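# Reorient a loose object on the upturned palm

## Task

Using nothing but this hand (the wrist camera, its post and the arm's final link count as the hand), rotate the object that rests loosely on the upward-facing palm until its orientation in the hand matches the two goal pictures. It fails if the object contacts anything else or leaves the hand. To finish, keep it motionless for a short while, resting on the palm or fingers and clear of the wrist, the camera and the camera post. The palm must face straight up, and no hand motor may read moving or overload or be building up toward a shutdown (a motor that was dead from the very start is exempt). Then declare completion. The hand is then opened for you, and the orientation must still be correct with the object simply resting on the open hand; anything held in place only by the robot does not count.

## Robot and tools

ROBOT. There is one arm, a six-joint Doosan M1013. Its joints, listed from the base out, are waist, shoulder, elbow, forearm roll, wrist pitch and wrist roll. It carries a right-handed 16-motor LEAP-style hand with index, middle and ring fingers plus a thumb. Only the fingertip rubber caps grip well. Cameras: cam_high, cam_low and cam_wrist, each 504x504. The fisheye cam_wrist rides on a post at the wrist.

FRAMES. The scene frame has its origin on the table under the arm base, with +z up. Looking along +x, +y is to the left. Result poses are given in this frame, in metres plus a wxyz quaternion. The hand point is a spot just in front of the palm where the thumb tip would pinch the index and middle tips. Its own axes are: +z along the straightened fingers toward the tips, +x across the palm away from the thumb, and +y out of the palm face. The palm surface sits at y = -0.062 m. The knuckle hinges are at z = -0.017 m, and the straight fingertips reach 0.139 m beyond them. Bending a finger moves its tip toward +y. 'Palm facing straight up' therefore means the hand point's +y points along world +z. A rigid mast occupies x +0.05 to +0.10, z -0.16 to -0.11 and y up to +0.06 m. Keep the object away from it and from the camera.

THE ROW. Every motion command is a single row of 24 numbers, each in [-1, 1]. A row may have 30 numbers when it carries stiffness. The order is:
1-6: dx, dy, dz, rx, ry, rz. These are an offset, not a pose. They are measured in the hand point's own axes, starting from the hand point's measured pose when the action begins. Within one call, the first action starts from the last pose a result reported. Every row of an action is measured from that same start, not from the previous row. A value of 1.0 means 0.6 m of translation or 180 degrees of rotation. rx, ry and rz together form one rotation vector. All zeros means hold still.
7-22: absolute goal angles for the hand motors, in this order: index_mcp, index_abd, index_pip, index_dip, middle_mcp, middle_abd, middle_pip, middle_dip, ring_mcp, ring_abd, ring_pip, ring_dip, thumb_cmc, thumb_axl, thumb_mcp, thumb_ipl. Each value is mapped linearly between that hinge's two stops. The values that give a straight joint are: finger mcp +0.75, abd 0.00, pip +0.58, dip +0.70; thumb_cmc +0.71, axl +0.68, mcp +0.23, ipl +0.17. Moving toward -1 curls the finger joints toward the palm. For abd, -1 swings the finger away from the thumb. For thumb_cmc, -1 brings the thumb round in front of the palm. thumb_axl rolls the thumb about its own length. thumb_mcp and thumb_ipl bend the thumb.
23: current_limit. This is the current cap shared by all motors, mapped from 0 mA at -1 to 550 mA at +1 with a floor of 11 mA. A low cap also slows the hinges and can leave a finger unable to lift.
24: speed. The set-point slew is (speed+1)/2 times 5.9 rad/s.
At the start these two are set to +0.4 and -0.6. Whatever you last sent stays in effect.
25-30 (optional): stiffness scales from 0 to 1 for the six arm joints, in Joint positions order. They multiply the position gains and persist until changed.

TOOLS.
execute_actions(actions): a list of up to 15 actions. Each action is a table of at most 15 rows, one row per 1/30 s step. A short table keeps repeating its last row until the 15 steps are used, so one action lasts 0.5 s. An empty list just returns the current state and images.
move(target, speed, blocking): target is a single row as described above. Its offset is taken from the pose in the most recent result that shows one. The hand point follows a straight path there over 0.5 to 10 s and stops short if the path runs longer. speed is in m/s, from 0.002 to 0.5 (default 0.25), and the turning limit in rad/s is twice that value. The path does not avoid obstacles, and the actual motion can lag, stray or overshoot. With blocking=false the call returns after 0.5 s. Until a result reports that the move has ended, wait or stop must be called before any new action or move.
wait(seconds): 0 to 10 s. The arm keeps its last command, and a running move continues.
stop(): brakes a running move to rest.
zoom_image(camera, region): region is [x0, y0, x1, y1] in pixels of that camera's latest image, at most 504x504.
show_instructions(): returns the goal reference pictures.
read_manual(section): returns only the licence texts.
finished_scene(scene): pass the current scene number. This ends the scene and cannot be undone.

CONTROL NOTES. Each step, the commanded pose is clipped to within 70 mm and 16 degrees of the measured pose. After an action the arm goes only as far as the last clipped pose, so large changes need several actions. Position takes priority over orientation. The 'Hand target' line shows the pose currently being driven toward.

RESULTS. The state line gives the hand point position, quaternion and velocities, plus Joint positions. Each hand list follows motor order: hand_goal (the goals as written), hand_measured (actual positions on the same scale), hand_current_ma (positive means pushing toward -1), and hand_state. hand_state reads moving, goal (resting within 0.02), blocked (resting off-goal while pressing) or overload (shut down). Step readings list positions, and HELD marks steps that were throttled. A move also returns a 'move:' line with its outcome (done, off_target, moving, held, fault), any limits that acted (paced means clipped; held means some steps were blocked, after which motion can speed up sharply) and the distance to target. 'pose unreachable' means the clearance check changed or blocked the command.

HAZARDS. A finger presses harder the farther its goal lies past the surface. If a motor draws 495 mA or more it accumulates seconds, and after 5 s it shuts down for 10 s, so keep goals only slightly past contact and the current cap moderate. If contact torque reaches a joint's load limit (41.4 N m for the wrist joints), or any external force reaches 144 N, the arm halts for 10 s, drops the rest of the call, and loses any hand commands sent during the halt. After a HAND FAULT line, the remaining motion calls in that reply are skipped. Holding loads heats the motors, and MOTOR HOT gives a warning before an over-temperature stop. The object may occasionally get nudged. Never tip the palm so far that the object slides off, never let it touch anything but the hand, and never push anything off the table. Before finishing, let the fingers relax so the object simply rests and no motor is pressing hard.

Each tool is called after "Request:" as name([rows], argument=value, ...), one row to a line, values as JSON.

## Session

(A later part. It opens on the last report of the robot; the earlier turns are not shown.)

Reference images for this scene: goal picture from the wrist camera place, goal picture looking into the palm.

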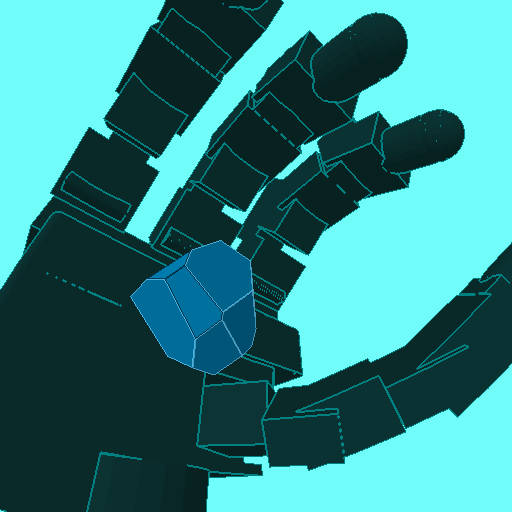

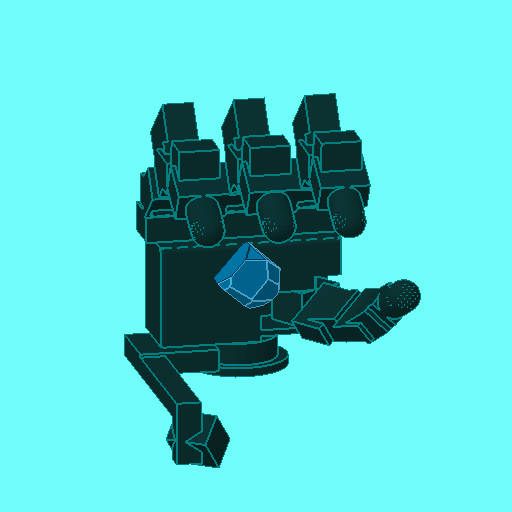

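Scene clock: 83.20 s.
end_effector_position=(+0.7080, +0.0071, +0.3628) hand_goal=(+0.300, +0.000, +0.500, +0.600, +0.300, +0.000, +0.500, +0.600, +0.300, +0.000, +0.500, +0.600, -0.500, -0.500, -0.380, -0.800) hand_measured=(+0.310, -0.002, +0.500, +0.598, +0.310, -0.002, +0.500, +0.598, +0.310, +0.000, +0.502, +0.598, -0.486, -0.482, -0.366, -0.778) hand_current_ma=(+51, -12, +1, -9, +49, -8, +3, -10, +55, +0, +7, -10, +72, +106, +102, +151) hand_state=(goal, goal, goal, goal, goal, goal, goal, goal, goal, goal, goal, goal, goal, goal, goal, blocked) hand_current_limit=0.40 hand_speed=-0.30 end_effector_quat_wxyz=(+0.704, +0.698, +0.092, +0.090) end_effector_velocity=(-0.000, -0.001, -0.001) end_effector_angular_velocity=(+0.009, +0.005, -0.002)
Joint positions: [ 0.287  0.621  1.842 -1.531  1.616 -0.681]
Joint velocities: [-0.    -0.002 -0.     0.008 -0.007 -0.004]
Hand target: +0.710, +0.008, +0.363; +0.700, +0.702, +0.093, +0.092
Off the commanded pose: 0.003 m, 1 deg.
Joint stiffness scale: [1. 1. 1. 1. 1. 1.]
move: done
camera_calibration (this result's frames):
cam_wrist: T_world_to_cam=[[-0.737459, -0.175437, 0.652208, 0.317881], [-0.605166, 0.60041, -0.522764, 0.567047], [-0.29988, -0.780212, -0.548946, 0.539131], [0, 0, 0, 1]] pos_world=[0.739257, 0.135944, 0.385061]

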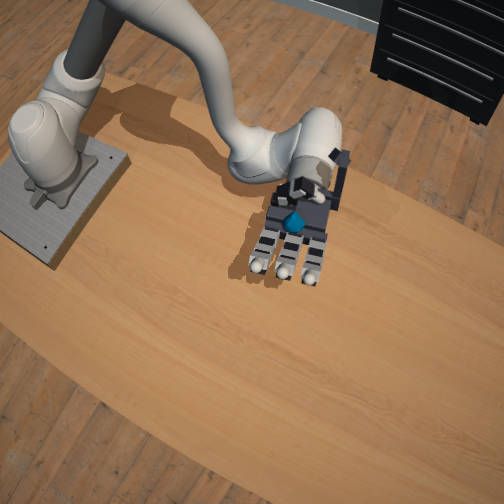

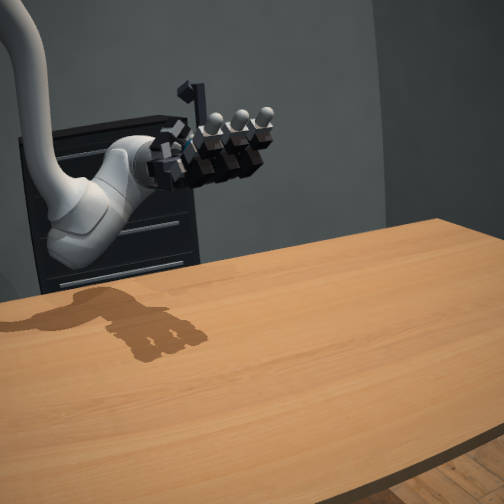

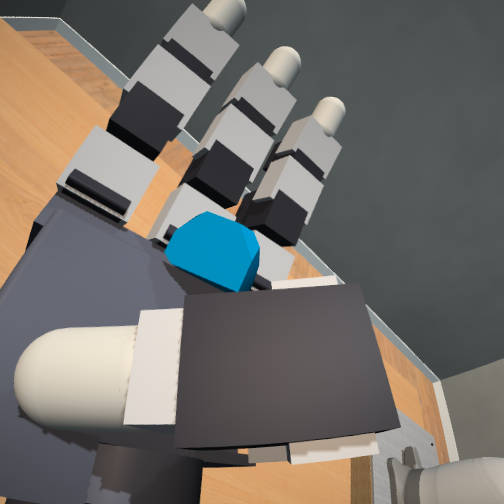

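Request:
execute_actions([
  [[0,0,0,0,0,0,0.75,0,0.5,0.5,0.75,0,0.5,0.5,0.75,0,0.5,0.5,-0.5,-0.5,0.1,-0.3,0.4,-0.1]],
  [[0,0,0,0,0,0,0.75,0,0.5,0.5,0.75,0,0.5,0.5,0.75,0,0.5,0.5,-0.5,0.5,0.0,-0.3,0.4,0.2]],
  [[0,0,0,0,0,0,0.75,0,0.5,0.5,0.75,0,0.5,0.5,0.75,0,0.5,0.5,-0.5,0.5,-0.55,-0.3,0.4,-0.3]],
  [[0,0,0,0,0,0,0.75,0,0.5,0.5,0.75,0,0.5,0.5,0.75,0,0.5,0.5,-0.5,0.5,-0.55,-0.3,0.4,-0.3]],
])

Request:
zoom_image(camera="cam_high", region=[230,150,370,290])

Request:
zoom_image(camera="cam_low", region=[100,60,300,220])

Scene clock: 94.43 s.
end_effector_position=(+0.7080, +0.0070, +0.3626) hand_goal=(+0.750, +0.000, +0.500, +0.500, +0.750, +0.000, +0.500, +0.500, +0.750, +0.000, +0.500, +0.500, -0.500, +0.500, -0.550, -0.300) hand_measured=(+0.760, -0.002, +0.502, +0.504, +0.760, -0.002, +0.502, +0.504, +0.760, +0.000, +0.502, +0.504, -0.496, +0.502, -0.540, -0.300) hand_current_ma=(+59, -12, +6, +19, +55, -8, +6, +19, +55, +0, +9, +19, +22, +10, +76, -3) hand_state=(goal, goal, goal, goal, goal, goal, goal, goal, goal, goal, goal, goal, goal, goal, goal, goal) hand_current_limit=0.40 hand_speed=-0.30 end_effector_quat_wxyz=(+0.704, +0.699, +0.092, +0.090) end_effector_velocity=(+0.000, -0.000, -0.000) end_effector_angular_velocity=(-0.000, +0.002, +0.000)
Joint positions: [ 0.287  0.621  1.842 -1.53   1.616 -0.682]
Joint velocities: [-0.     0.     0.    -0.    -0.    -0.001]
Hand target: +0.708, +0.007, +0.363; +0.704, +0.699, +0.092, +0.090
Off the commanded pose: 0.000 m, 0 deg.
Joint stiffness scale: [1. 1. 1. 1. 1. 1.]
Step readings (end_effector_position; steps 1 to 15: 1st action; 16 to 30: 2nd action; 31 to 45: 3rd action; 46 to 60: 4th action):
0: (+0.7080, +0.0070, +0.3626)
1: (+0.7080, +0.0070, +0.3626)
2: (+0.7080, +0.0070, +0.3626)
4: (+0.7080, +0.0070, +0.3626)
8: (+0.7080, +0.0070, +0.3626)
15: (+0.7080, +0.0070, +0.3626)
16: (+0.7080, +0.0070, +0.3626)
17: (+0.7080, +0.0070, +0.3626)
19: (+0.7080, +0.0070, +0.3626)
23: (+0.7080, +0.0070, +0.3626)
30: (+0.7080, +0.0070, +0.3626)
31: (+0.7080, +0.0070, +0.3626)
32: (+0.7080, +0.0070, +0.3626)
34: (+0.7080, +0.0070, +0.3626)
38: (+0.7080, +0.0070, +0.3626)
45: (+0.7080, +0.0070, +0.3626)
46: (+0.7080, +0.0070, +0.3626)
47: (+0.7080, +0.0070, +0.3626)
49: (+0.7080, +0.0070, +0.3626)
53: (+0.7080, +0.0070, +0.3626)
60: end_effector_position above
camera_calibration (this result's frames):
cam_wrist: T_world_to_cam=[[-0.737082, -0.175837, 0.652527, 0.317606], [-0.605388, 0.600939, -0.521899, 0.566847], [-0.30036, -0.779714, -0.54939, 0.539473], [0, 0, 0, 1]] pos_world=[0.7393, 0.135842, 0.384971]

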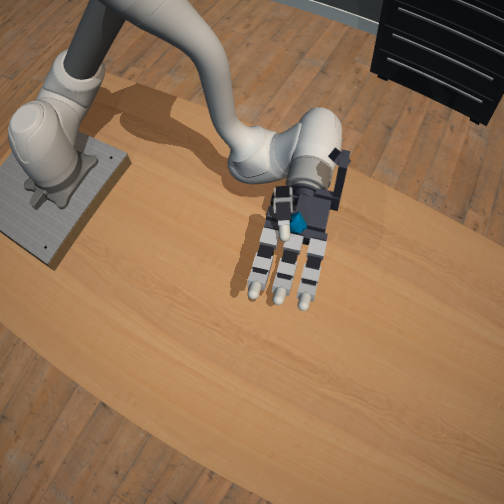

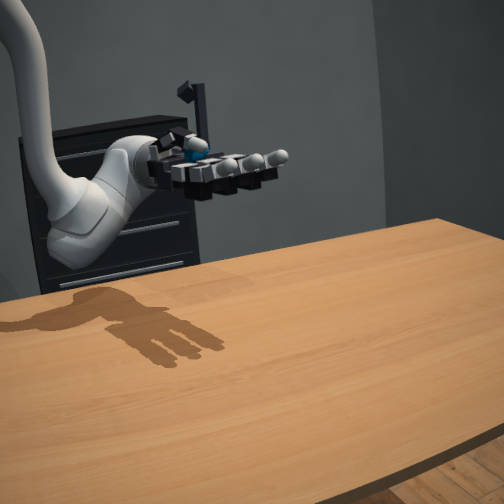

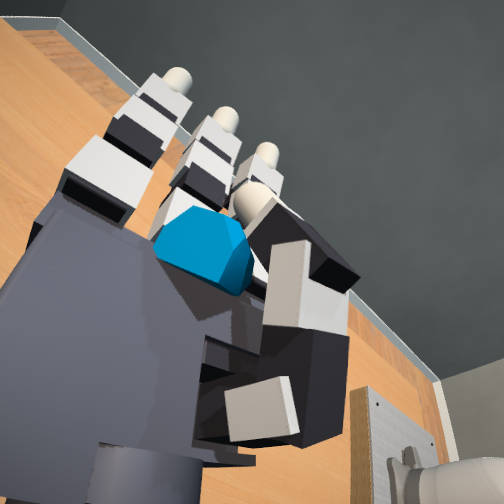

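Region (230, 150, 370, 290) of cam_high's 504x504 image, scaled by 3.600, with more detail than that image has.

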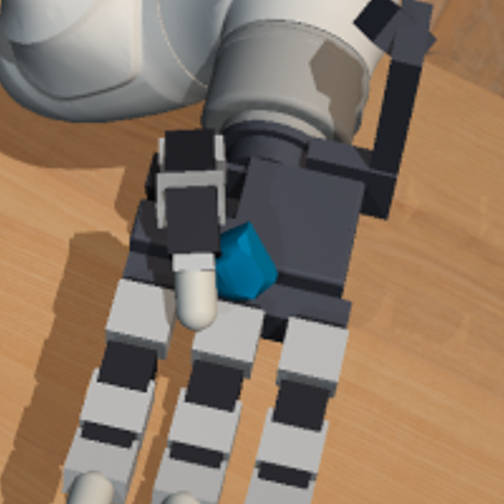

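Region (100, 60, 300, 220) of cam_low's 504x504 image, scaled by 2.520, with more detail than that image has; it fills the top 403 rows of this view, and the rest is white.

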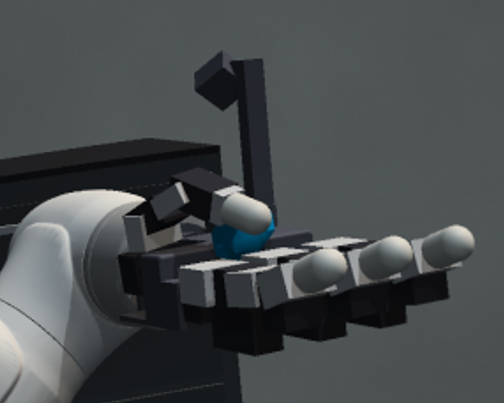

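Curl and pull.

Request:
execute_actions([
  [[0,0,0,0,0,0,0.75,0,0.5,0.5,0.75,0,0.5,0.5,0.75,0,0.5,0.5,-0.5,0.38,-0.4,-1,0.4,-0.5]],
  [[0,0,0,0,0,0,0.75,0,0.5,0.5,0.75,0,0.5,0.5,0.75,0,0.5,0.5,-0.5,0.38,-0.4,-1,0.4,-0.5]],
  [[0,0,0,0,0,0,0.75,0,0.5,0.5,0.75,0,0.5,0.5,0.75,0,0.5,0.5,-0.5,0.38,-0.4,-1,0.4,-0.5]],
])

Request:
zoom_image(camera="cam_high", region=[230,150,370,290])

Request:
zoom_image(camera="cam_low", region=[100,60,300,220])

Scene clock: 101.80 s.
end_effector_position=(+0.7080, +0.0070, +0.3626) hand_goal=(+0.750, +0.000, +0.500, +0.500, +0.750, +0.000, +0.500, +0.500, +0.750, +0.000, +0.500, +0.500, -0.500, +0.380, -0.400, -1.000) hand_measured=(+0.760, -0.002, +0.502, +0.504, +0.760, -0.002, +0.502, +0.504, +0.760, +0.000, +0.502, +0.504, -0.480, +0.394, -0.372, -0.636) hand_current_ma=(+59, -12, +6, +19, +55, -8, +6, +19, +55, +0, +9, +19, +107, +91, +190, +385) hand_state=(goal, goal, goal, goal, goal, goal, goal, goal, goal, goal, goal, goal, blocked, goal, blocked, blocked) hand_current_limit=0.40 hand_speed=-0.50 end_effector_quat_wxyz=(+0.704, +0.699, +0.092, +0.090) end_effector_velocity=(-0.000, +0.000, -0.000) end_effector_angular_velocity=(-0.002, +0.002, -0.001)
Joint positions: [ 0.287  0.621  1.842 -1.53   1.616 -0.682]
Joint velocities: [ 0.     0.     0.001 -0.     0.001 -0.002]
Hand target: +0.708, +0.007, +0.363; +0.704, +0.699, +0.092, +0.090
Off the commanded pose: 0.000 m, 0 deg.
Joint stiffness scale: [1. 1. 1. 1. 1. 1.]
Step readings (end_effector_position; steps 1 to 15: 1st action; 16 to 30: 2nd action; 31 to 45: 3rd action):
0: (+0.7080, +0.0070, +0.3626)
1: (+0.7080, +0.0070, +0.3626)
2: (+0.7080, +0.0070, +0.3626)
4: (+0.7080, +0.0070, +0.3626)
8: (+0.7080, +0.0070, +0.3626)
15: (+0.7080, +0.0070, +0.3626)
16: (+0.7080, +0.0070, +0.3626)
17: (+0.7080, +0.0070, +0.3626)
19: (+0.7080, +0.0070, +0.3626)
23: (+0.7080, +0.0070, +0.3626)
30: (+0.7080, +0.0070, +0.3626)
31: (+0.7080, +0.0070, +0.3626)
32: (+0.7080, +0.0070, +0.3626)
34: (+0.7080, +0.0070, +0.3626)
38: (+0.7080, +0.0070, +0.3626)
45: end_effector_position above
camera_calibration (this result's frames):
cam_wrist: T_world_to_cam=[[-0.737082, -0.175837, 0.652527, 0.317606], [-0.605388, 0.600938, -0.521899, 0.566847], [-0.30036, -0.779714, -0.54939, 0.539473], [0, 0, 0, 1]] pos_world=[0.7393, 0.135842, 0.384971]

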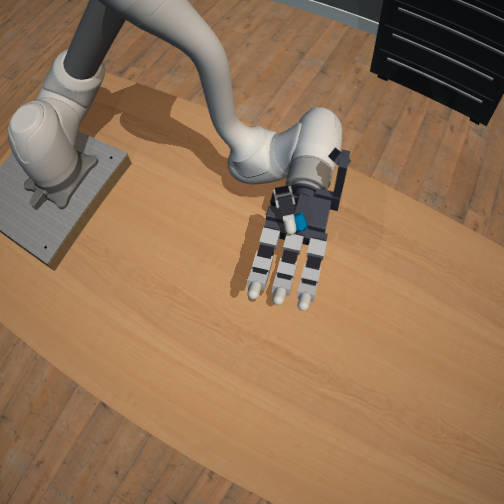

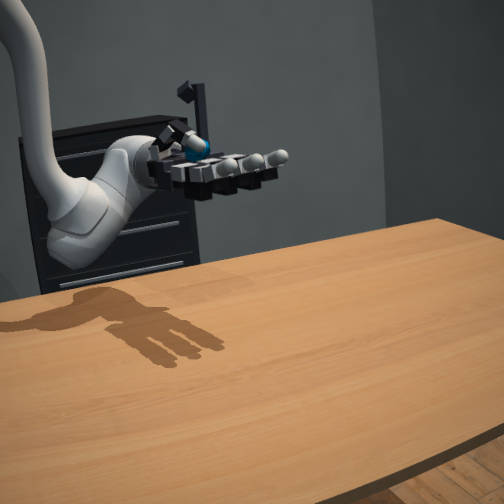

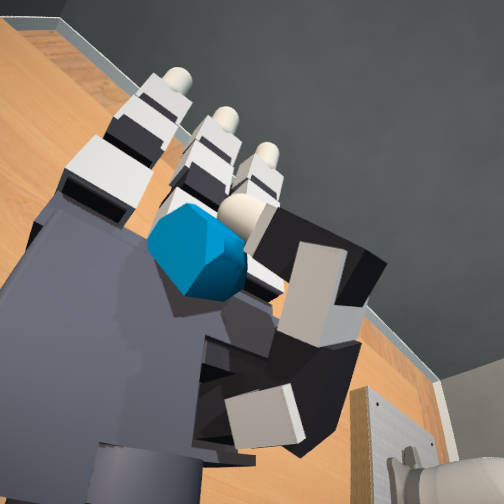

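Region (230, 150, 370, 290) of cam_high's 504x504 image, scaled by 3.600, with more detail than that image has.

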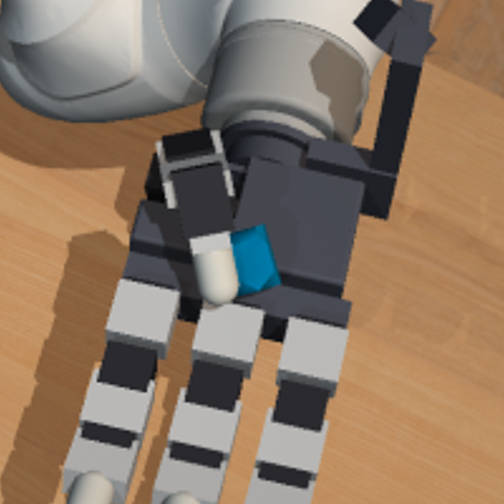

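Region (100, 60, 300, 220) of cam_low's 504x504 image, scaled by 2.520, with more detail than that image has; it fills the top 403 rows of this view, and the rest is white.

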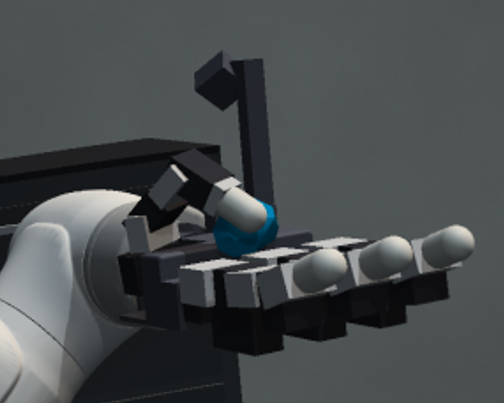

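Rotating the right way. Continue by backing mcp.

Request:
execute_actions([
  [[0,0,0,0,0,0,0.75,0,0.5,0.5,0.75,0,0.5,0.5,0.75,0,0.5,0.5,-0.5,0.3,-0.15,-1,0.4,-0.7]],
  [[0,0,0,0,0,0,0.75,0,0.5,0.5,0.75,0,0.5,0.5,0.75,0,0.5,0.5,-0.5,0.3,-0.15,-1,0.4,-0.7]],
])

Request:
zoom_image(camera="cam_high", region=[230,150,370,290])

Request:
zoom_image(camera="cam_low", region=[100,60,300,220])

Scene clock: 110.07 s.
end_effector_position=(+0.7080, +0.0070, +0.3626) hand_goal=(+0.750, +0.000, +0.500, +0.500, +0.750, +0.000, +0.500, +0.500, +0.750, +0.000, +0.500, +0.500, -0.500, +0.300, -0.150, -1.000) hand_measured=(+0.760, -0.002, +0.502, +0.504, +0.760, -0.002, +0.502, +0.504, +0.760, +0.000, +0.502, +0.504, -0.498, +0.304, -0.150, -0.998) hand_current_ma=(+59, -12, +6, +19, +55, -8, +6, +19, +55, +0, +9, +19, +13, +23, -2, +12) hand_state=(goal, goal, goal, goal, goal, goal, goal, goal, goal, goal, goal, goal, goal, goal, goal, goal) hand_current_limit=0.40 hand_speed=-0.70 end_effector_quat_wxyz=(+0.704, +0.699, +0.092, +0.090) end_effector_velocity=(-0.000, +0.000, +0.001) end_effector_angular_velocity=(+0.000, -0.003, -0.000)
Joint positions: [ 0.287  0.621  1.842 -1.53   1.616 -0.682]
Joint velocities: [ 0.    -0.001 -0.     0.     0.001  0.001]
Hand target: +0.708, +0.007, +0.363; +0.704, +0.699, +0.092, +0.090
Off the commanded pose: 0.000 m, 0 deg.
Joint stiffness scale: [1. 1. 1. 1. 1. 1.]
Step readings (end_effector_position; steps 1 to 15: 1st action; 16 to 30: 2nd action):
0: (+0.7080, +0.0070, +0.3626)
1: (+0.7080, +0.0070, +0.3626)
2: (+0.7080, +0.0070, +0.3626)
4: (+0.7080, +0.0070, +0.3626)
8: (+0.7080, +0.0070, +0.3626)
15: (+0.7080, +0.0070, +0.3626)
16: (+0.7080, +0.0070, +0.3626)
17: (+0.7080, +0.0070, +0.3626)
19: (+0.7080, +0.0070, +0.3626)
23: (+0.7080, +0.0070, +0.3626)
30: end_effector_position above
camera_calibration (this result's frames):
cam_wrist: T_world_to_cam=[[-0.737082, -0.175837, 0.652527, 0.317606], [-0.605388, 0.600938, -0.521899, 0.566847], [-0.30036, -0.779714, -0.54939, 0.539473], [0, 0, 0, 1]] pos_world=[0.7393, 0.135842, 0.384971]

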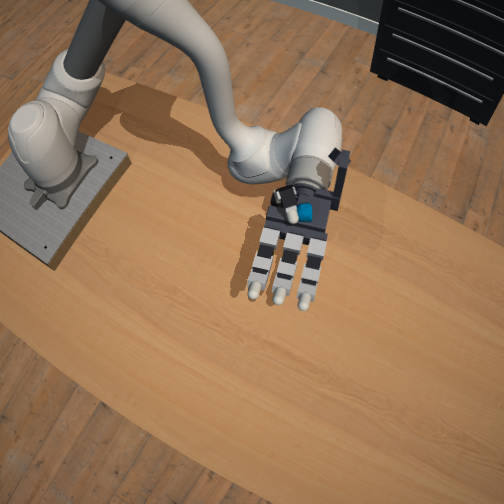

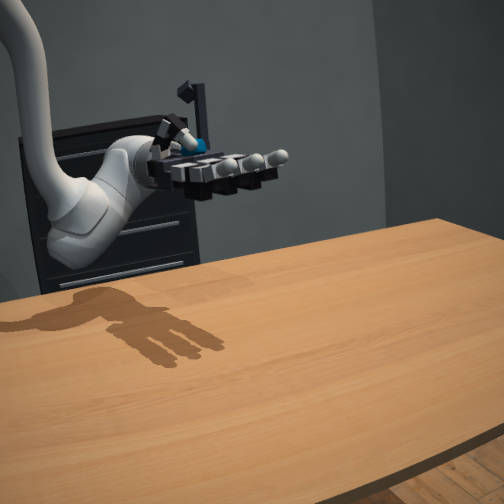

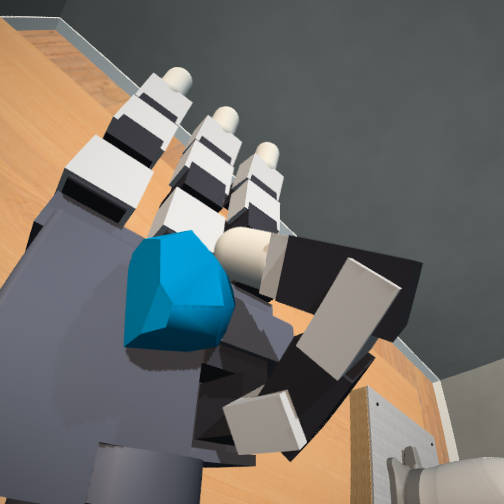

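Region (230, 150, 370, 290) of cam_high's 504x504 image, scaled by 3.600, with more detail than that image has.

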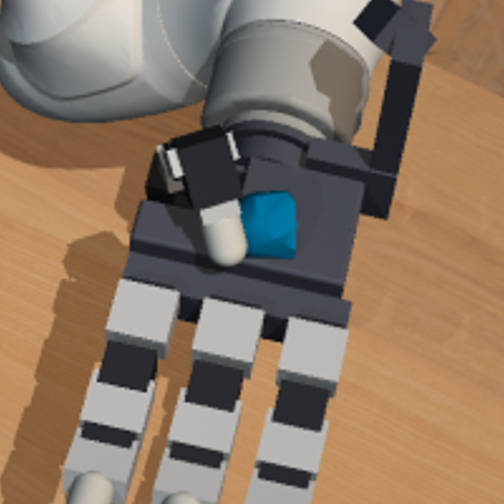

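Region (100, 60, 300, 220) of cam_low's 504x504 image, scaled by 2.520, with more detail than that image has; it fills the top 403 rows of this view, and the rest is white.

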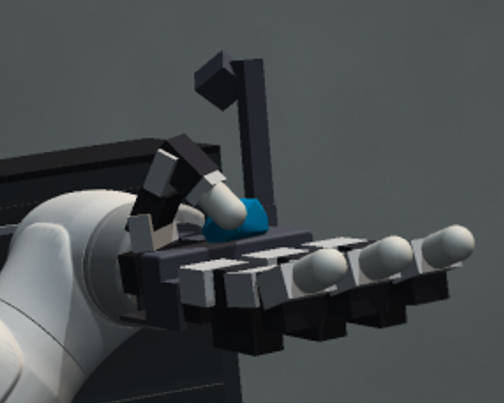

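Request:
execute_actions([
  [[0,0,0,0,0,0,0.75,0,0.5,0.5,0.75,0,0.5,0.5,0.75,0,0.5,0.5,-0.4,0.1,-0.35,-1,0.4,-0.7]],
  [[0,0,0,0,0,0,0.75,0,0.5,0.5,0.75,0,0.5,0.5,0.75,0,0.5,0.5,-0.4,0.1,-0.35,-1,0.4,-0.7]],
])

Request:
zoom_image(camera="cam_high", region=[230,150,370,290])

Scene clock: 117.67 s.
end_effector_position=(+0.7080, +0.0070, +0.3626) hand_goal=(+0.750, +0.000, +0.500, +0.500, +0.750, +0.000, +0.500, +0.500, +0.750, +0.000, +0.500, +0.500, -0.400, +0.100, -0.350, -1.000) hand_measured=(+0.760, -0.002, +0.502, +0.504, +0.760, -0.002, +0.502, +0.504, +0.760, +0.000, +0.502, +0.504, -0.390, +0.118, -0.322, -0.994) hand_current_ma=(+59, -12, +6, +19, +55, -8, +6, +19, +55, +0, +9, +19, +51, +116, +188, +39) hand_state=(goal, goal, goal, goal, goal, goal, goal, goal, goal, goal, goal, goal, goal, goal, blocked, goal) hand_current_limit=0.40 hand_speed=-0.70 end_effector_quat_wxyz=(+0.704, +0.699, +0.092, +0.090) end_effector_velocity=(-0.000, -0.000, +0.000) end_effector_angular_velocity=(-0.000, -0.002, -0.001)
Joint positions: [ 0.287  0.621  1.842 -1.53   1.616 -0.682]
Joint velocities: [-0.     0.    -0.     0.     0.001  0.002]
Hand target: +0.708, +0.007, +0.363; +0.704, +0.699, +0.092, +0.090
Off the commanded pose: 0.000 m, 0 deg.
Joint stiffness scale: [1. 1. 1. 1. 1. 1.]
Step readings (end_effector_position; steps 1 to 15: 1st action; 16 to 30: 2nd action):
0: (+0.7080, +0.0070, +0.3626)
1: (+0.7080, +0.0070, +0.3626)
2: (+0.7080, +0.0070, +0.3626)
4: (+0.7080, +0.0070, +0.3626)
8: (+0.7080, +0.0070, +0.3626)
15: (+0.7080, +0.0070, +0.3626)
16: (+0.7080, +0.0070, +0.3626)
17: (+0.7080, +0.0070, +0.3626)
19: (+0.7080, +0.0070, +0.3626)
23: (+0.7080, +0.0070, +0.3626)
30: end_effector_position above
camera_calibration (this result's frames):
cam_wrist: T_world_to_cam=[[-0.737082, -0.175837, 0.652527, 0.317606], [-0.605388, 0.600939, -0.521899, 0.566846], [-0.30036, -0.779714, -0.54939, 0.539473], [0, 0, 0, 1]] pos_world=[0.7393, 0.135842, 0.384971]

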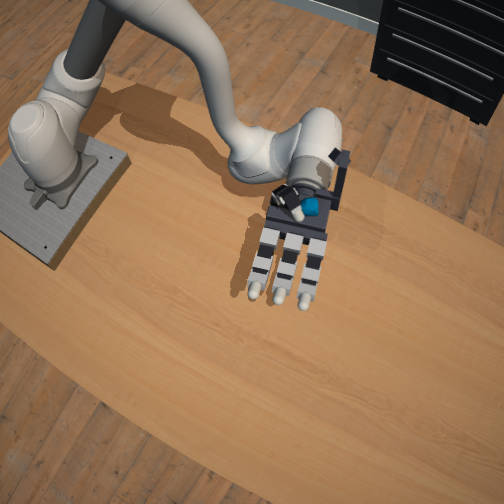

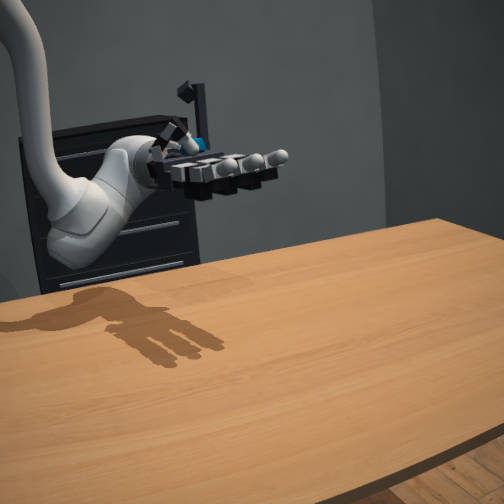

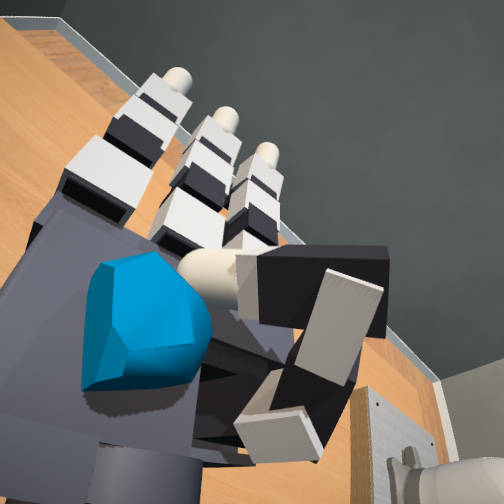

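Region (230, 150, 370, 290) of cam_high's 504x504 image, scaled by 3.600, with more detail than that image has.

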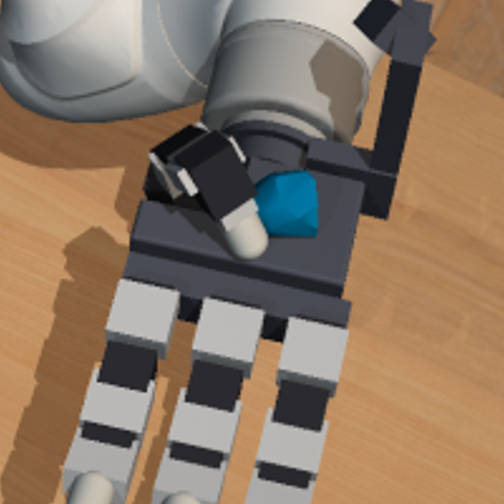

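Request:
move(target=[0,0,0,0.12,0,0,0.5,0,0.5,0.5,-0.5,0,0.5,0.5,-0.5,0,0.5,0.5,-0.4,0.1,-0.35,-1,0.4,-0.1], speed=0.12)

Scene clock: 123.03 s.
end_effector_position=(+0.7056, +0.0051, +0.3620) hand_goal=(+0.500, +0.000, +0.500, +0.500, -0.500, +0.000, +0.500, +0.500, -0.500, +0.000, +0.500, +0.500, -0.400, +0.100, -0.350, -1.000) hand_measured=(+0.526, -0.002, +0.502, +0.504, -0.490, -0.002, +0.502, +0.502, -0.490, +0.000, +0.502, +0.502, -0.390, +0.118, -0.322, -0.994) hand_current_ma=(+140, -12, +7, +19, +52, -8, +7, +13, +56, +0, +9, +14, +53, +115, +187, +40) hand_state=(blocked, goal, goal, goal, goal, goal, goal, goal, goal, goal, goal, goal, goal, goal, blocked, goal) hand_current_limit=0.40 hand_speed=-0.10 end_effector_quat_wxyz=(+0.565, +0.816, +0.106, +0.068) end_effector_velocity=(-0.000, +0.000, -0.001) end_effector_angular_velocity=(+0.011, +0.006, -0.000)
Joint positions: [ 0.306  0.506  1.807 -1.247  1.394 -0.851]
Joint velocities: [ 0.    -0.002 -0.001  0.01  -0.006 -0.007]
Hand target: +0.708, +0.007, +0.363; +0.560, +0.818, +0.107, +0.071
Off the commanded pose: 0.003 m, 1 deg.
Joint stiffness scale: [1. 1. 1. 1. 1. 1.]
move: done
camera_calibration (this result's frames):
cam_wrist: T_world_to_cam=[[-0.676417, -0.397763, 0.619874, 0.286109], [-0.63665, 0.738939, -0.220559, 0.478486], [-0.370319, -0.543833, -0.753067, 0.658852], [0, 0, 0, 1]] pos_world=[0.742142, 0.118537, 0.424342]

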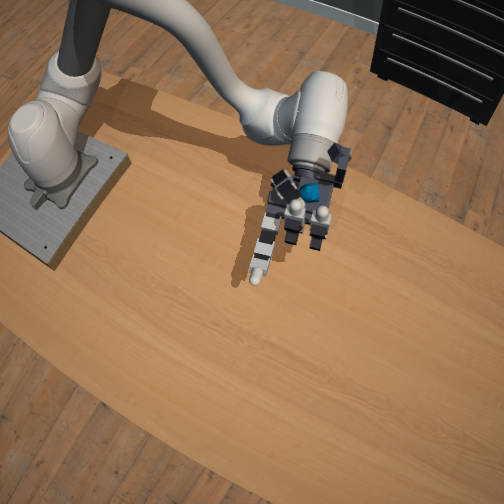

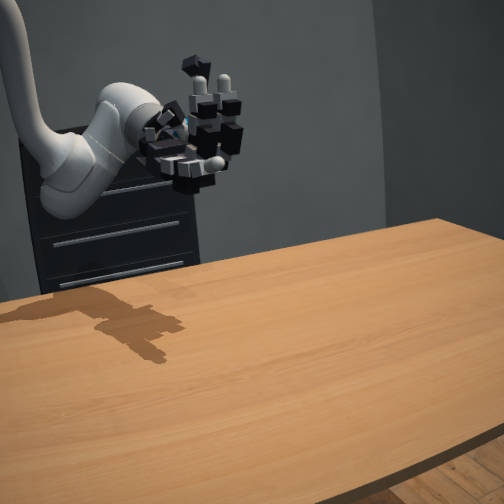

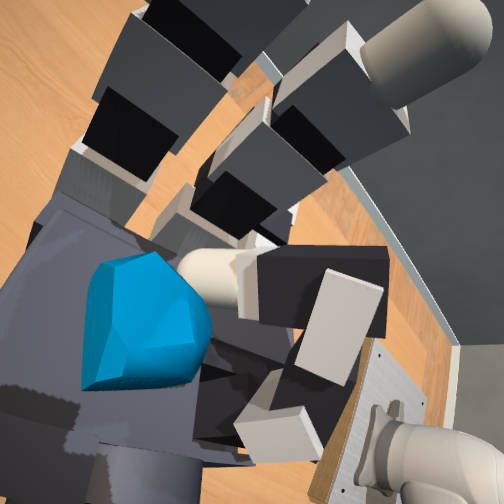

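Request:
move(target=[0,0,0,0.05,0,0,0.3,0,0.5,0.5,-0.5,0,0.5,0.5,-0.5,0,0.5,0.5,-0.4,0.1,-0.35,-1,0.4,-0.1], speed=0.08)

Scene clock: 129.67 s.
end_effector_position=(+0.7031, +0.0057, +0.3611) hand_goal=(+0.300, +0.000, +0.500, +0.500, -0.500, +0.000, +0.500, +0.500, -0.500, +0.000, +0.500, +0.500, -0.400, +0.100, -0.350, -1.000) hand_measured=(+0.328, -0.002, +0.502, +0.504, -0.490, -0.002, +0.502, +0.502, -0.490, +0.000, +0.502, +0.502, -0.390, +0.118, -0.322, -0.994) hand_current_ma=(+147, -12, +8, +18, +52, -8, +7, +13, +56, +0, +9, +14, +53, +115, +186, +40) hand_state=(blocked, goal, goal, goal, goal, goal, goal, goal, goal, goal, goal, goal, goal, goal, blocked, goal) hand_current_limit=0.40 hand_speed=-0.10 end_effector_quat_wxyz=(+0.504, +0.855, +0.112, +0.056) end_effector_velocity=(-0.000, -0.000, -0.001) end_effector_angular_velocity=(+0.011, +0.006, -0.001)
Joint positions: [ 0.302  0.464  1.789 -1.116  1.325 -0.94 ]
Joint velocities: [-0.001 -0.003 -0.001  0.011 -0.005 -0.01 ]
Hand target: +0.706, +0.005, +0.362; +0.499, +0.857, +0.111, +0.059
Off the commanded pose: 0.003 m, 1 deg.
Joint stiffness scale: [1. 1. 1. 1. 1. 1.]
move: done
camera_calibration (this result's frames):
cam_wrist: T_world_to_cam=[[-0.652276, -0.480283, 0.5864, 0.280746], [-0.640035, 0.763445, -0.0866475, 0.430174], [-0.406069, -0.431834, -0.805374, 0.70099], [0, 0, 0, 1]] pos_world=[0.7431, 0.109135, 0.437203]

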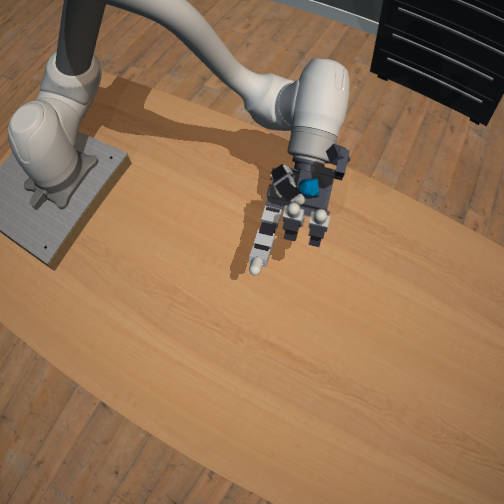

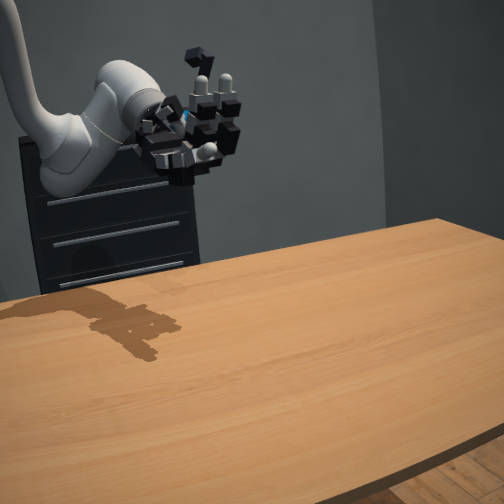

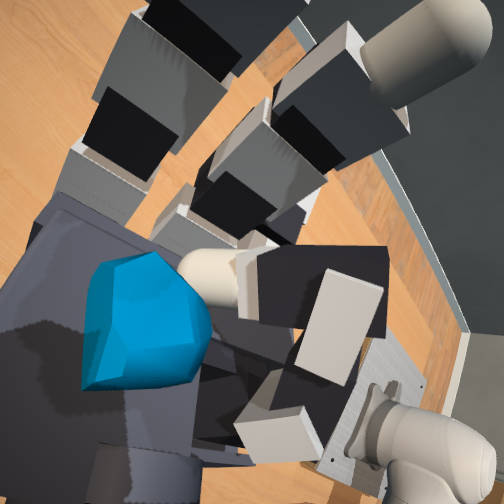

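Request:
execute_actions([
  [[0,0,0,0,0,0,0.3,0,0.5,0.5,-0.5,0,0.5,0.5,-0.5,0,0.5,0.5,-0.4,0.2,-0.35,-1,0.4,-0.8]],
  [[0,0,0,0,0,0,0.3,0,0.5,0.5,-0.5,0,0.5,0.5,-0.5,0,0.5,0.5,-0.4,0.2,-0.35,-1,0.4,-0.8]],
])

Scene clock: 134.97 s.
end_effector_position=(+0.7031, +0.0056, +0.3610) hand_goal=(+0.300, +0.000, +0.500, +0.500, -0.500, +0.000, +0.500, +0.500, -0.500, +0.000, +0.500, +0.500, -0.400, +0.200, -0.350, -1.000) hand_measured=(+0.328, -0.002, +0.502, +0.504, -0.490, -0.002, +0.502, +0.502, -0.490, +0.000, +0.502, +0.502, -0.386, +0.156, -0.324, -0.992) hand_current_ma=(+147, -12, +8, +18, +52, -8, +7, +13, +56, +0, +9, +13, +72, -267, +186, +55) hand_state=(blocked, goal, goal, goal, goal, goal, goal, goal, goal, goal, goal, goal, goal, blocked, blocked, goal) hand_current_limit=0.40 hand_speed=-0.80 end_effector_quat_wxyz=(+0.503, +0.855, +0.112, +0.056) end_effector_velocity=(+0.000, +0.000, -0.000) end_effector_angular_velocity=(-0.000, +0.001, +0.001)
Joint positions: [ 0.302  0.464  1.789 -1.115  1.325 -0.94 ]
Joint velocities: [ 0.     0.     0.    -0.    -0.    -0.001]
Hand target: +0.703, +0.006, +0.361; +0.503, +0.855, +0.112, +0.056
Off the commanded pose: 0.000 m, 0 deg.
Joint stiffness scale: [1. 1. 1. 1. 1. 1.]
Step readings (end_effector_position; steps 1 to 15: 1st action; 16 to 30: 2nd action):
0: (+0.7031, +0.0056, +0.3610)
1: (+0.7031, +0.0056, +0.3610)
2: (+0.7031, +0.0056, +0.3610)
4: (+0.7031, +0.0056, +0.3610)
8: (+0.7031, +0.0056, +0.3610)
15: (+0.7031, +0.0056, +0.3610)
16: (+0.7031, +0.0056, +0.3610)
17: (+0.7031, +0.0056, +0.3610)
19: (+0.7031, +0.0056, +0.3610)
23: (+0.7031, +0.0056, +0.3610)
30: end_effector_position above
camera_calibration (this result's frames):
cam_wrist: T_world_to_cam=[[-0.651943, -0.480828, 0.586323, 0.280605], [-0.640018, 0.763594, -0.0854437, 0.429731], [-0.406629, -0.430962, -0.805559, 0.701285], [0, 0, 0, 1]] pos_world=[0.743137, 0.10901, 0.437119]

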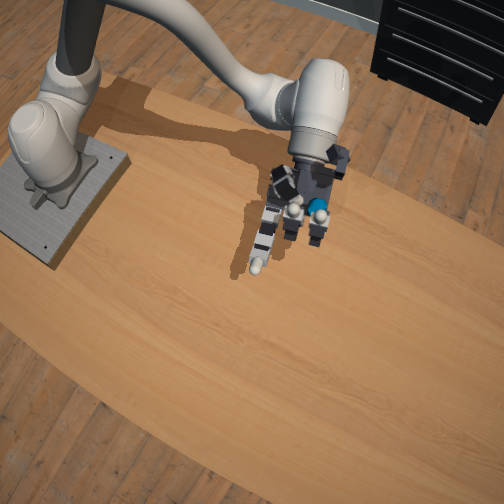

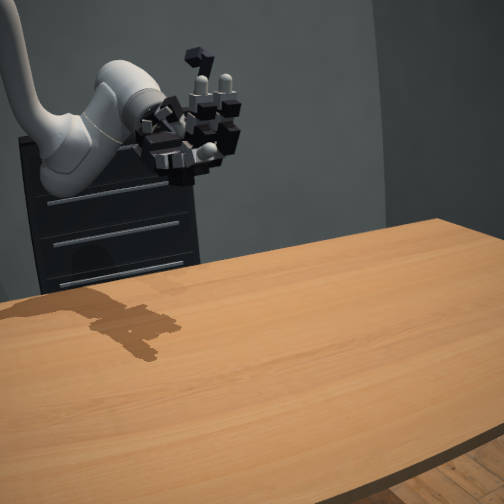

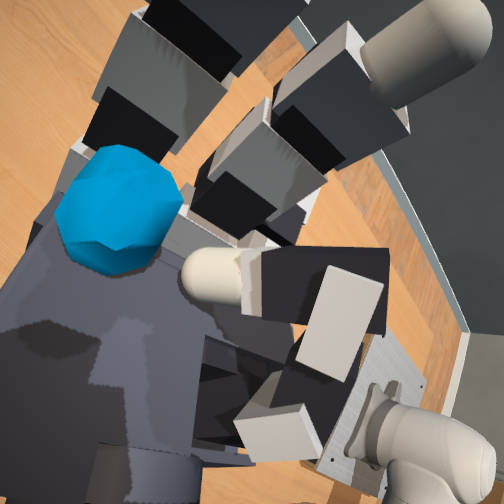

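Request:
move(target=[0,0,0,-0.2,0,0.04,0.3,0,0.5,0.5,0.3,0,0.5,0.5,-0.8,0,0.5,0.5,0.2,0.2,0,0,0.4,-0.6], speed=0.2)

Request:
execute_actions([
  [[0,0,0,0,0,0,0.3,0,0.5,0.5,0.3,0,0.5,0.5,0.3,0,0.5,0.5,0.2,0.2,0,0,0.4,-0.2]],
  [[0,0,0,0,0,0,0.3,0,0.5,0.5,0.3,0,0.5,0.5,0.3,0,0.5,0.5,0.2,0.2,0,0,0.4,-0.2]],
])

Request:
zoom_image(camera="cam_high", region=[230,150,370,290])

Scene clock: 144.47 s.
end_effector_position=(+0.7046, +0.0065, +0.3609) hand_goal=(+0.300, +0.000, +0.500, +0.500, +0.300, +0.000, +0.500, +0.500, -0.800, +0.000, +0.500, +0.500, +0.200, +0.200, +0.000, +0.000) hand_measured=(+0.324, -0.002, +0.502, +0.504, +0.310, -0.002, +0.502, +0.502, -0.802, +0.000, +0.502, +0.502, +0.208, +0.200, +0.000, -0.002) hand_current_ma=(+126, -10, +8, +17, +57, -8, +8, +13, -11, +0, +5, +12, +39, +4, +0, -11) hand_state=(blocked, goal, goal, goal, goal, goal, goal, goal, goal, goal, goal, goal, goal, goal, goal, goal) hand_current_limit=0.40 hand_speed=-0.60 end_effector_quat_wxyz=(+0.735, +0.667, +0.037, +0.120) end_effector_velocity=(-0.000, +0.000, +0.001) end_effector_angular_velocity=(-0.010, -0.005, -0.001)
Joint positions: [ 0.271  0.667  1.815 -1.572  1.71  -0.558]
Joint velocities: [-0.002  0.002 -0.    -0.007  0.009  0.004]
Hand target: +0.703, +0.006, +0.361; +0.738, +0.663, +0.036, +0.119
Off the commanded pose: 0.002 m, 1 deg.
Joint stiffness scale: [1. 1. 1. 1. 1. 1.]
move: done
camera_calibration (this result's frames):
cam_wrist: T_world_to_cam=[[-0.821338, -0.104776, 0.560737, 0.408171], [-0.509116, 0.578028, -0.637718, 0.538281], [-0.257304, -0.809262, -0.528099, 0.499242], [0, 0, 0, 1]] pos_world=[0.737751, 0.135643, 0.378045]

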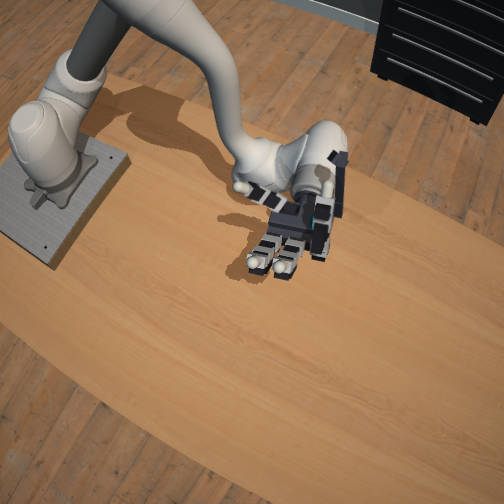

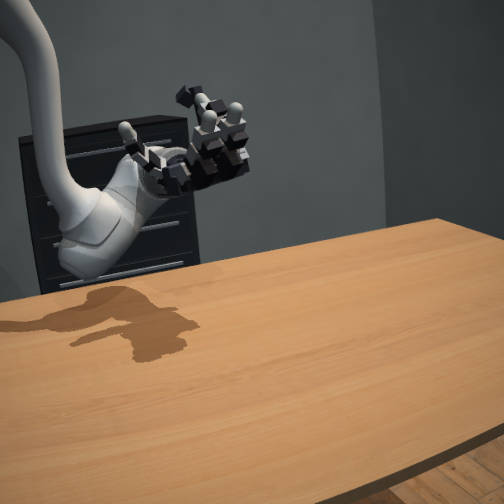

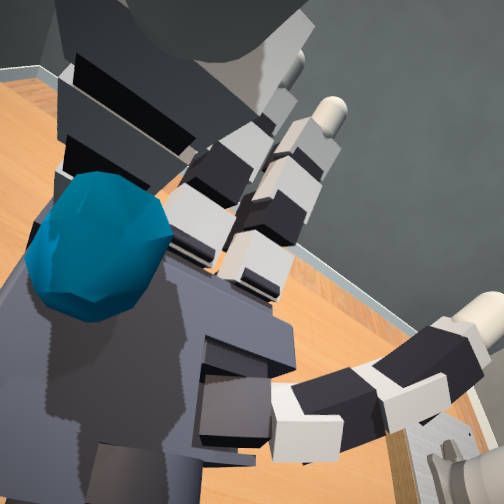

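Scene clock: 145.47 s.
end_effector_position=(+0.7046, +0.0065, +0.3609) hand_goal=(+0.300, +0.000, +0.500, +0.500, +0.300, +0.000, +0.500, +0.500, +0.300, +0.000, +0.500, +0.500, +0.200, +0.200, +0.000, +0.000) hand_measured=(+0.324, -0.002, +0.502, +0.504, +0.310, -0.002, +0.502, +0.502, +0.308, +0.000, +0.500, +0.502, +0.208, +0.200, +0.000, -0.002) hand_current_ma=(+126, -10, +8, +17, +57, -8, +8, +13, +42, +0, +3, +11, +39, +4, +0, -11) hand_state=(blocked, goal, goal, goal, goal, goal, goal, goal, moving, goal, goal, goal, goal, goal, goal, goal) hand_current_limit=0.40 hand_speed=-0.20 end_effector_quat_wxyz=(+0.735, +0.667, +0.037, +0.120) end_effector_velocity=(-0.000, +0.000, +0.000) end_effector_angular_velocity=(-0.000, -0.002, -0.000)
Joint positions: [ 0.271  0.667  1.815 -1.572  1.71  -0.558]
Joint velocities: [ 0.    -0.    -0.    -0.     0.001  0.002]
Hand target: +0.705, +0.006, +0.361; +0.735, +0.667, +0.037, +0.120
Off the commanded pose: 0.000 m, 0 deg.
Joint stiffness scale: [1. 1. 1. 1. 1. 1.]
Step readings (end_effector_position; steps 1 to 15: 1st action; 16 to 30: 2nd action):
0: (+0.7046, +0.0065, +0.3609)
1: (+0.7046, +0.0065, +0.3609)
2: (+0.7046, +0.0065, +0.3609)
4: (+0.7046, +0.0065, +0.3609)
8: (+0.7046, +0.0065, +0.3609)
15: (+0.7046, +0.0065, +0.3609)
16: (+0.7046, +0.0065, +0.3609)
17: (+0.7046, +0.0065, +0.3609)
19: (+0.7046, +0.0065, +0.3609)
23: (+0.7046, +0.0065, +0.3609)
30: end_effector_position above
camera_calibration (this result's frames):
cam_wrist: T_world_to_cam=[[-0.821397, -0.104672, 0.56067, 0.408219], [-0.509042, 0.577928, -0.637868, 0.538292], [-0.25726, -0.809347, -0.527991, 0.499184], [0, 0, 0, 1]] pos_world=[0.737744, 0.135648, 0.378047]

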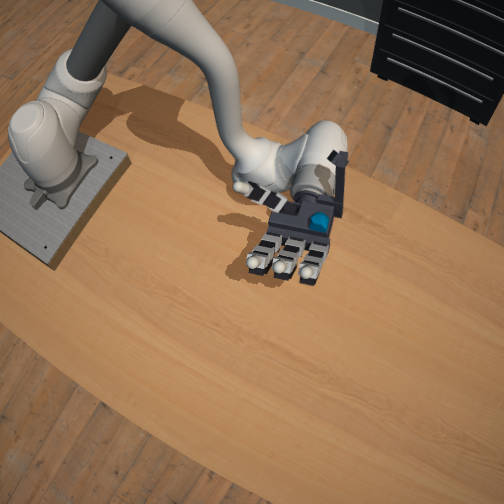

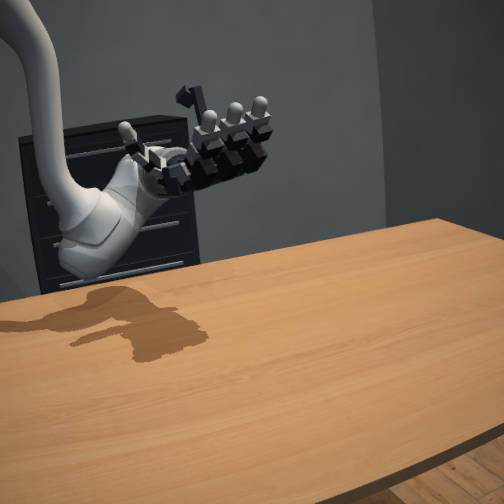

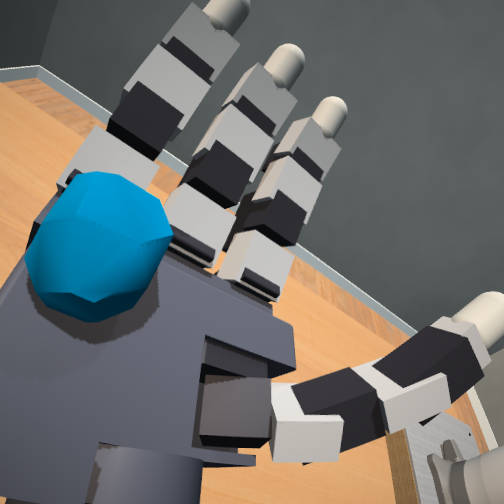

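Region (230, 150, 370, 290) of cam_high's 504x504 image, scaled by 3.600, with more detail than that image has.

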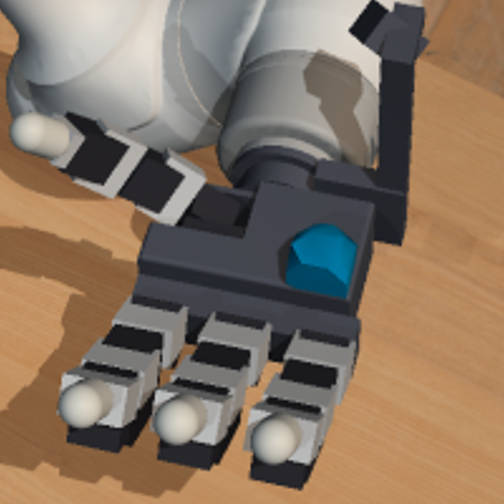

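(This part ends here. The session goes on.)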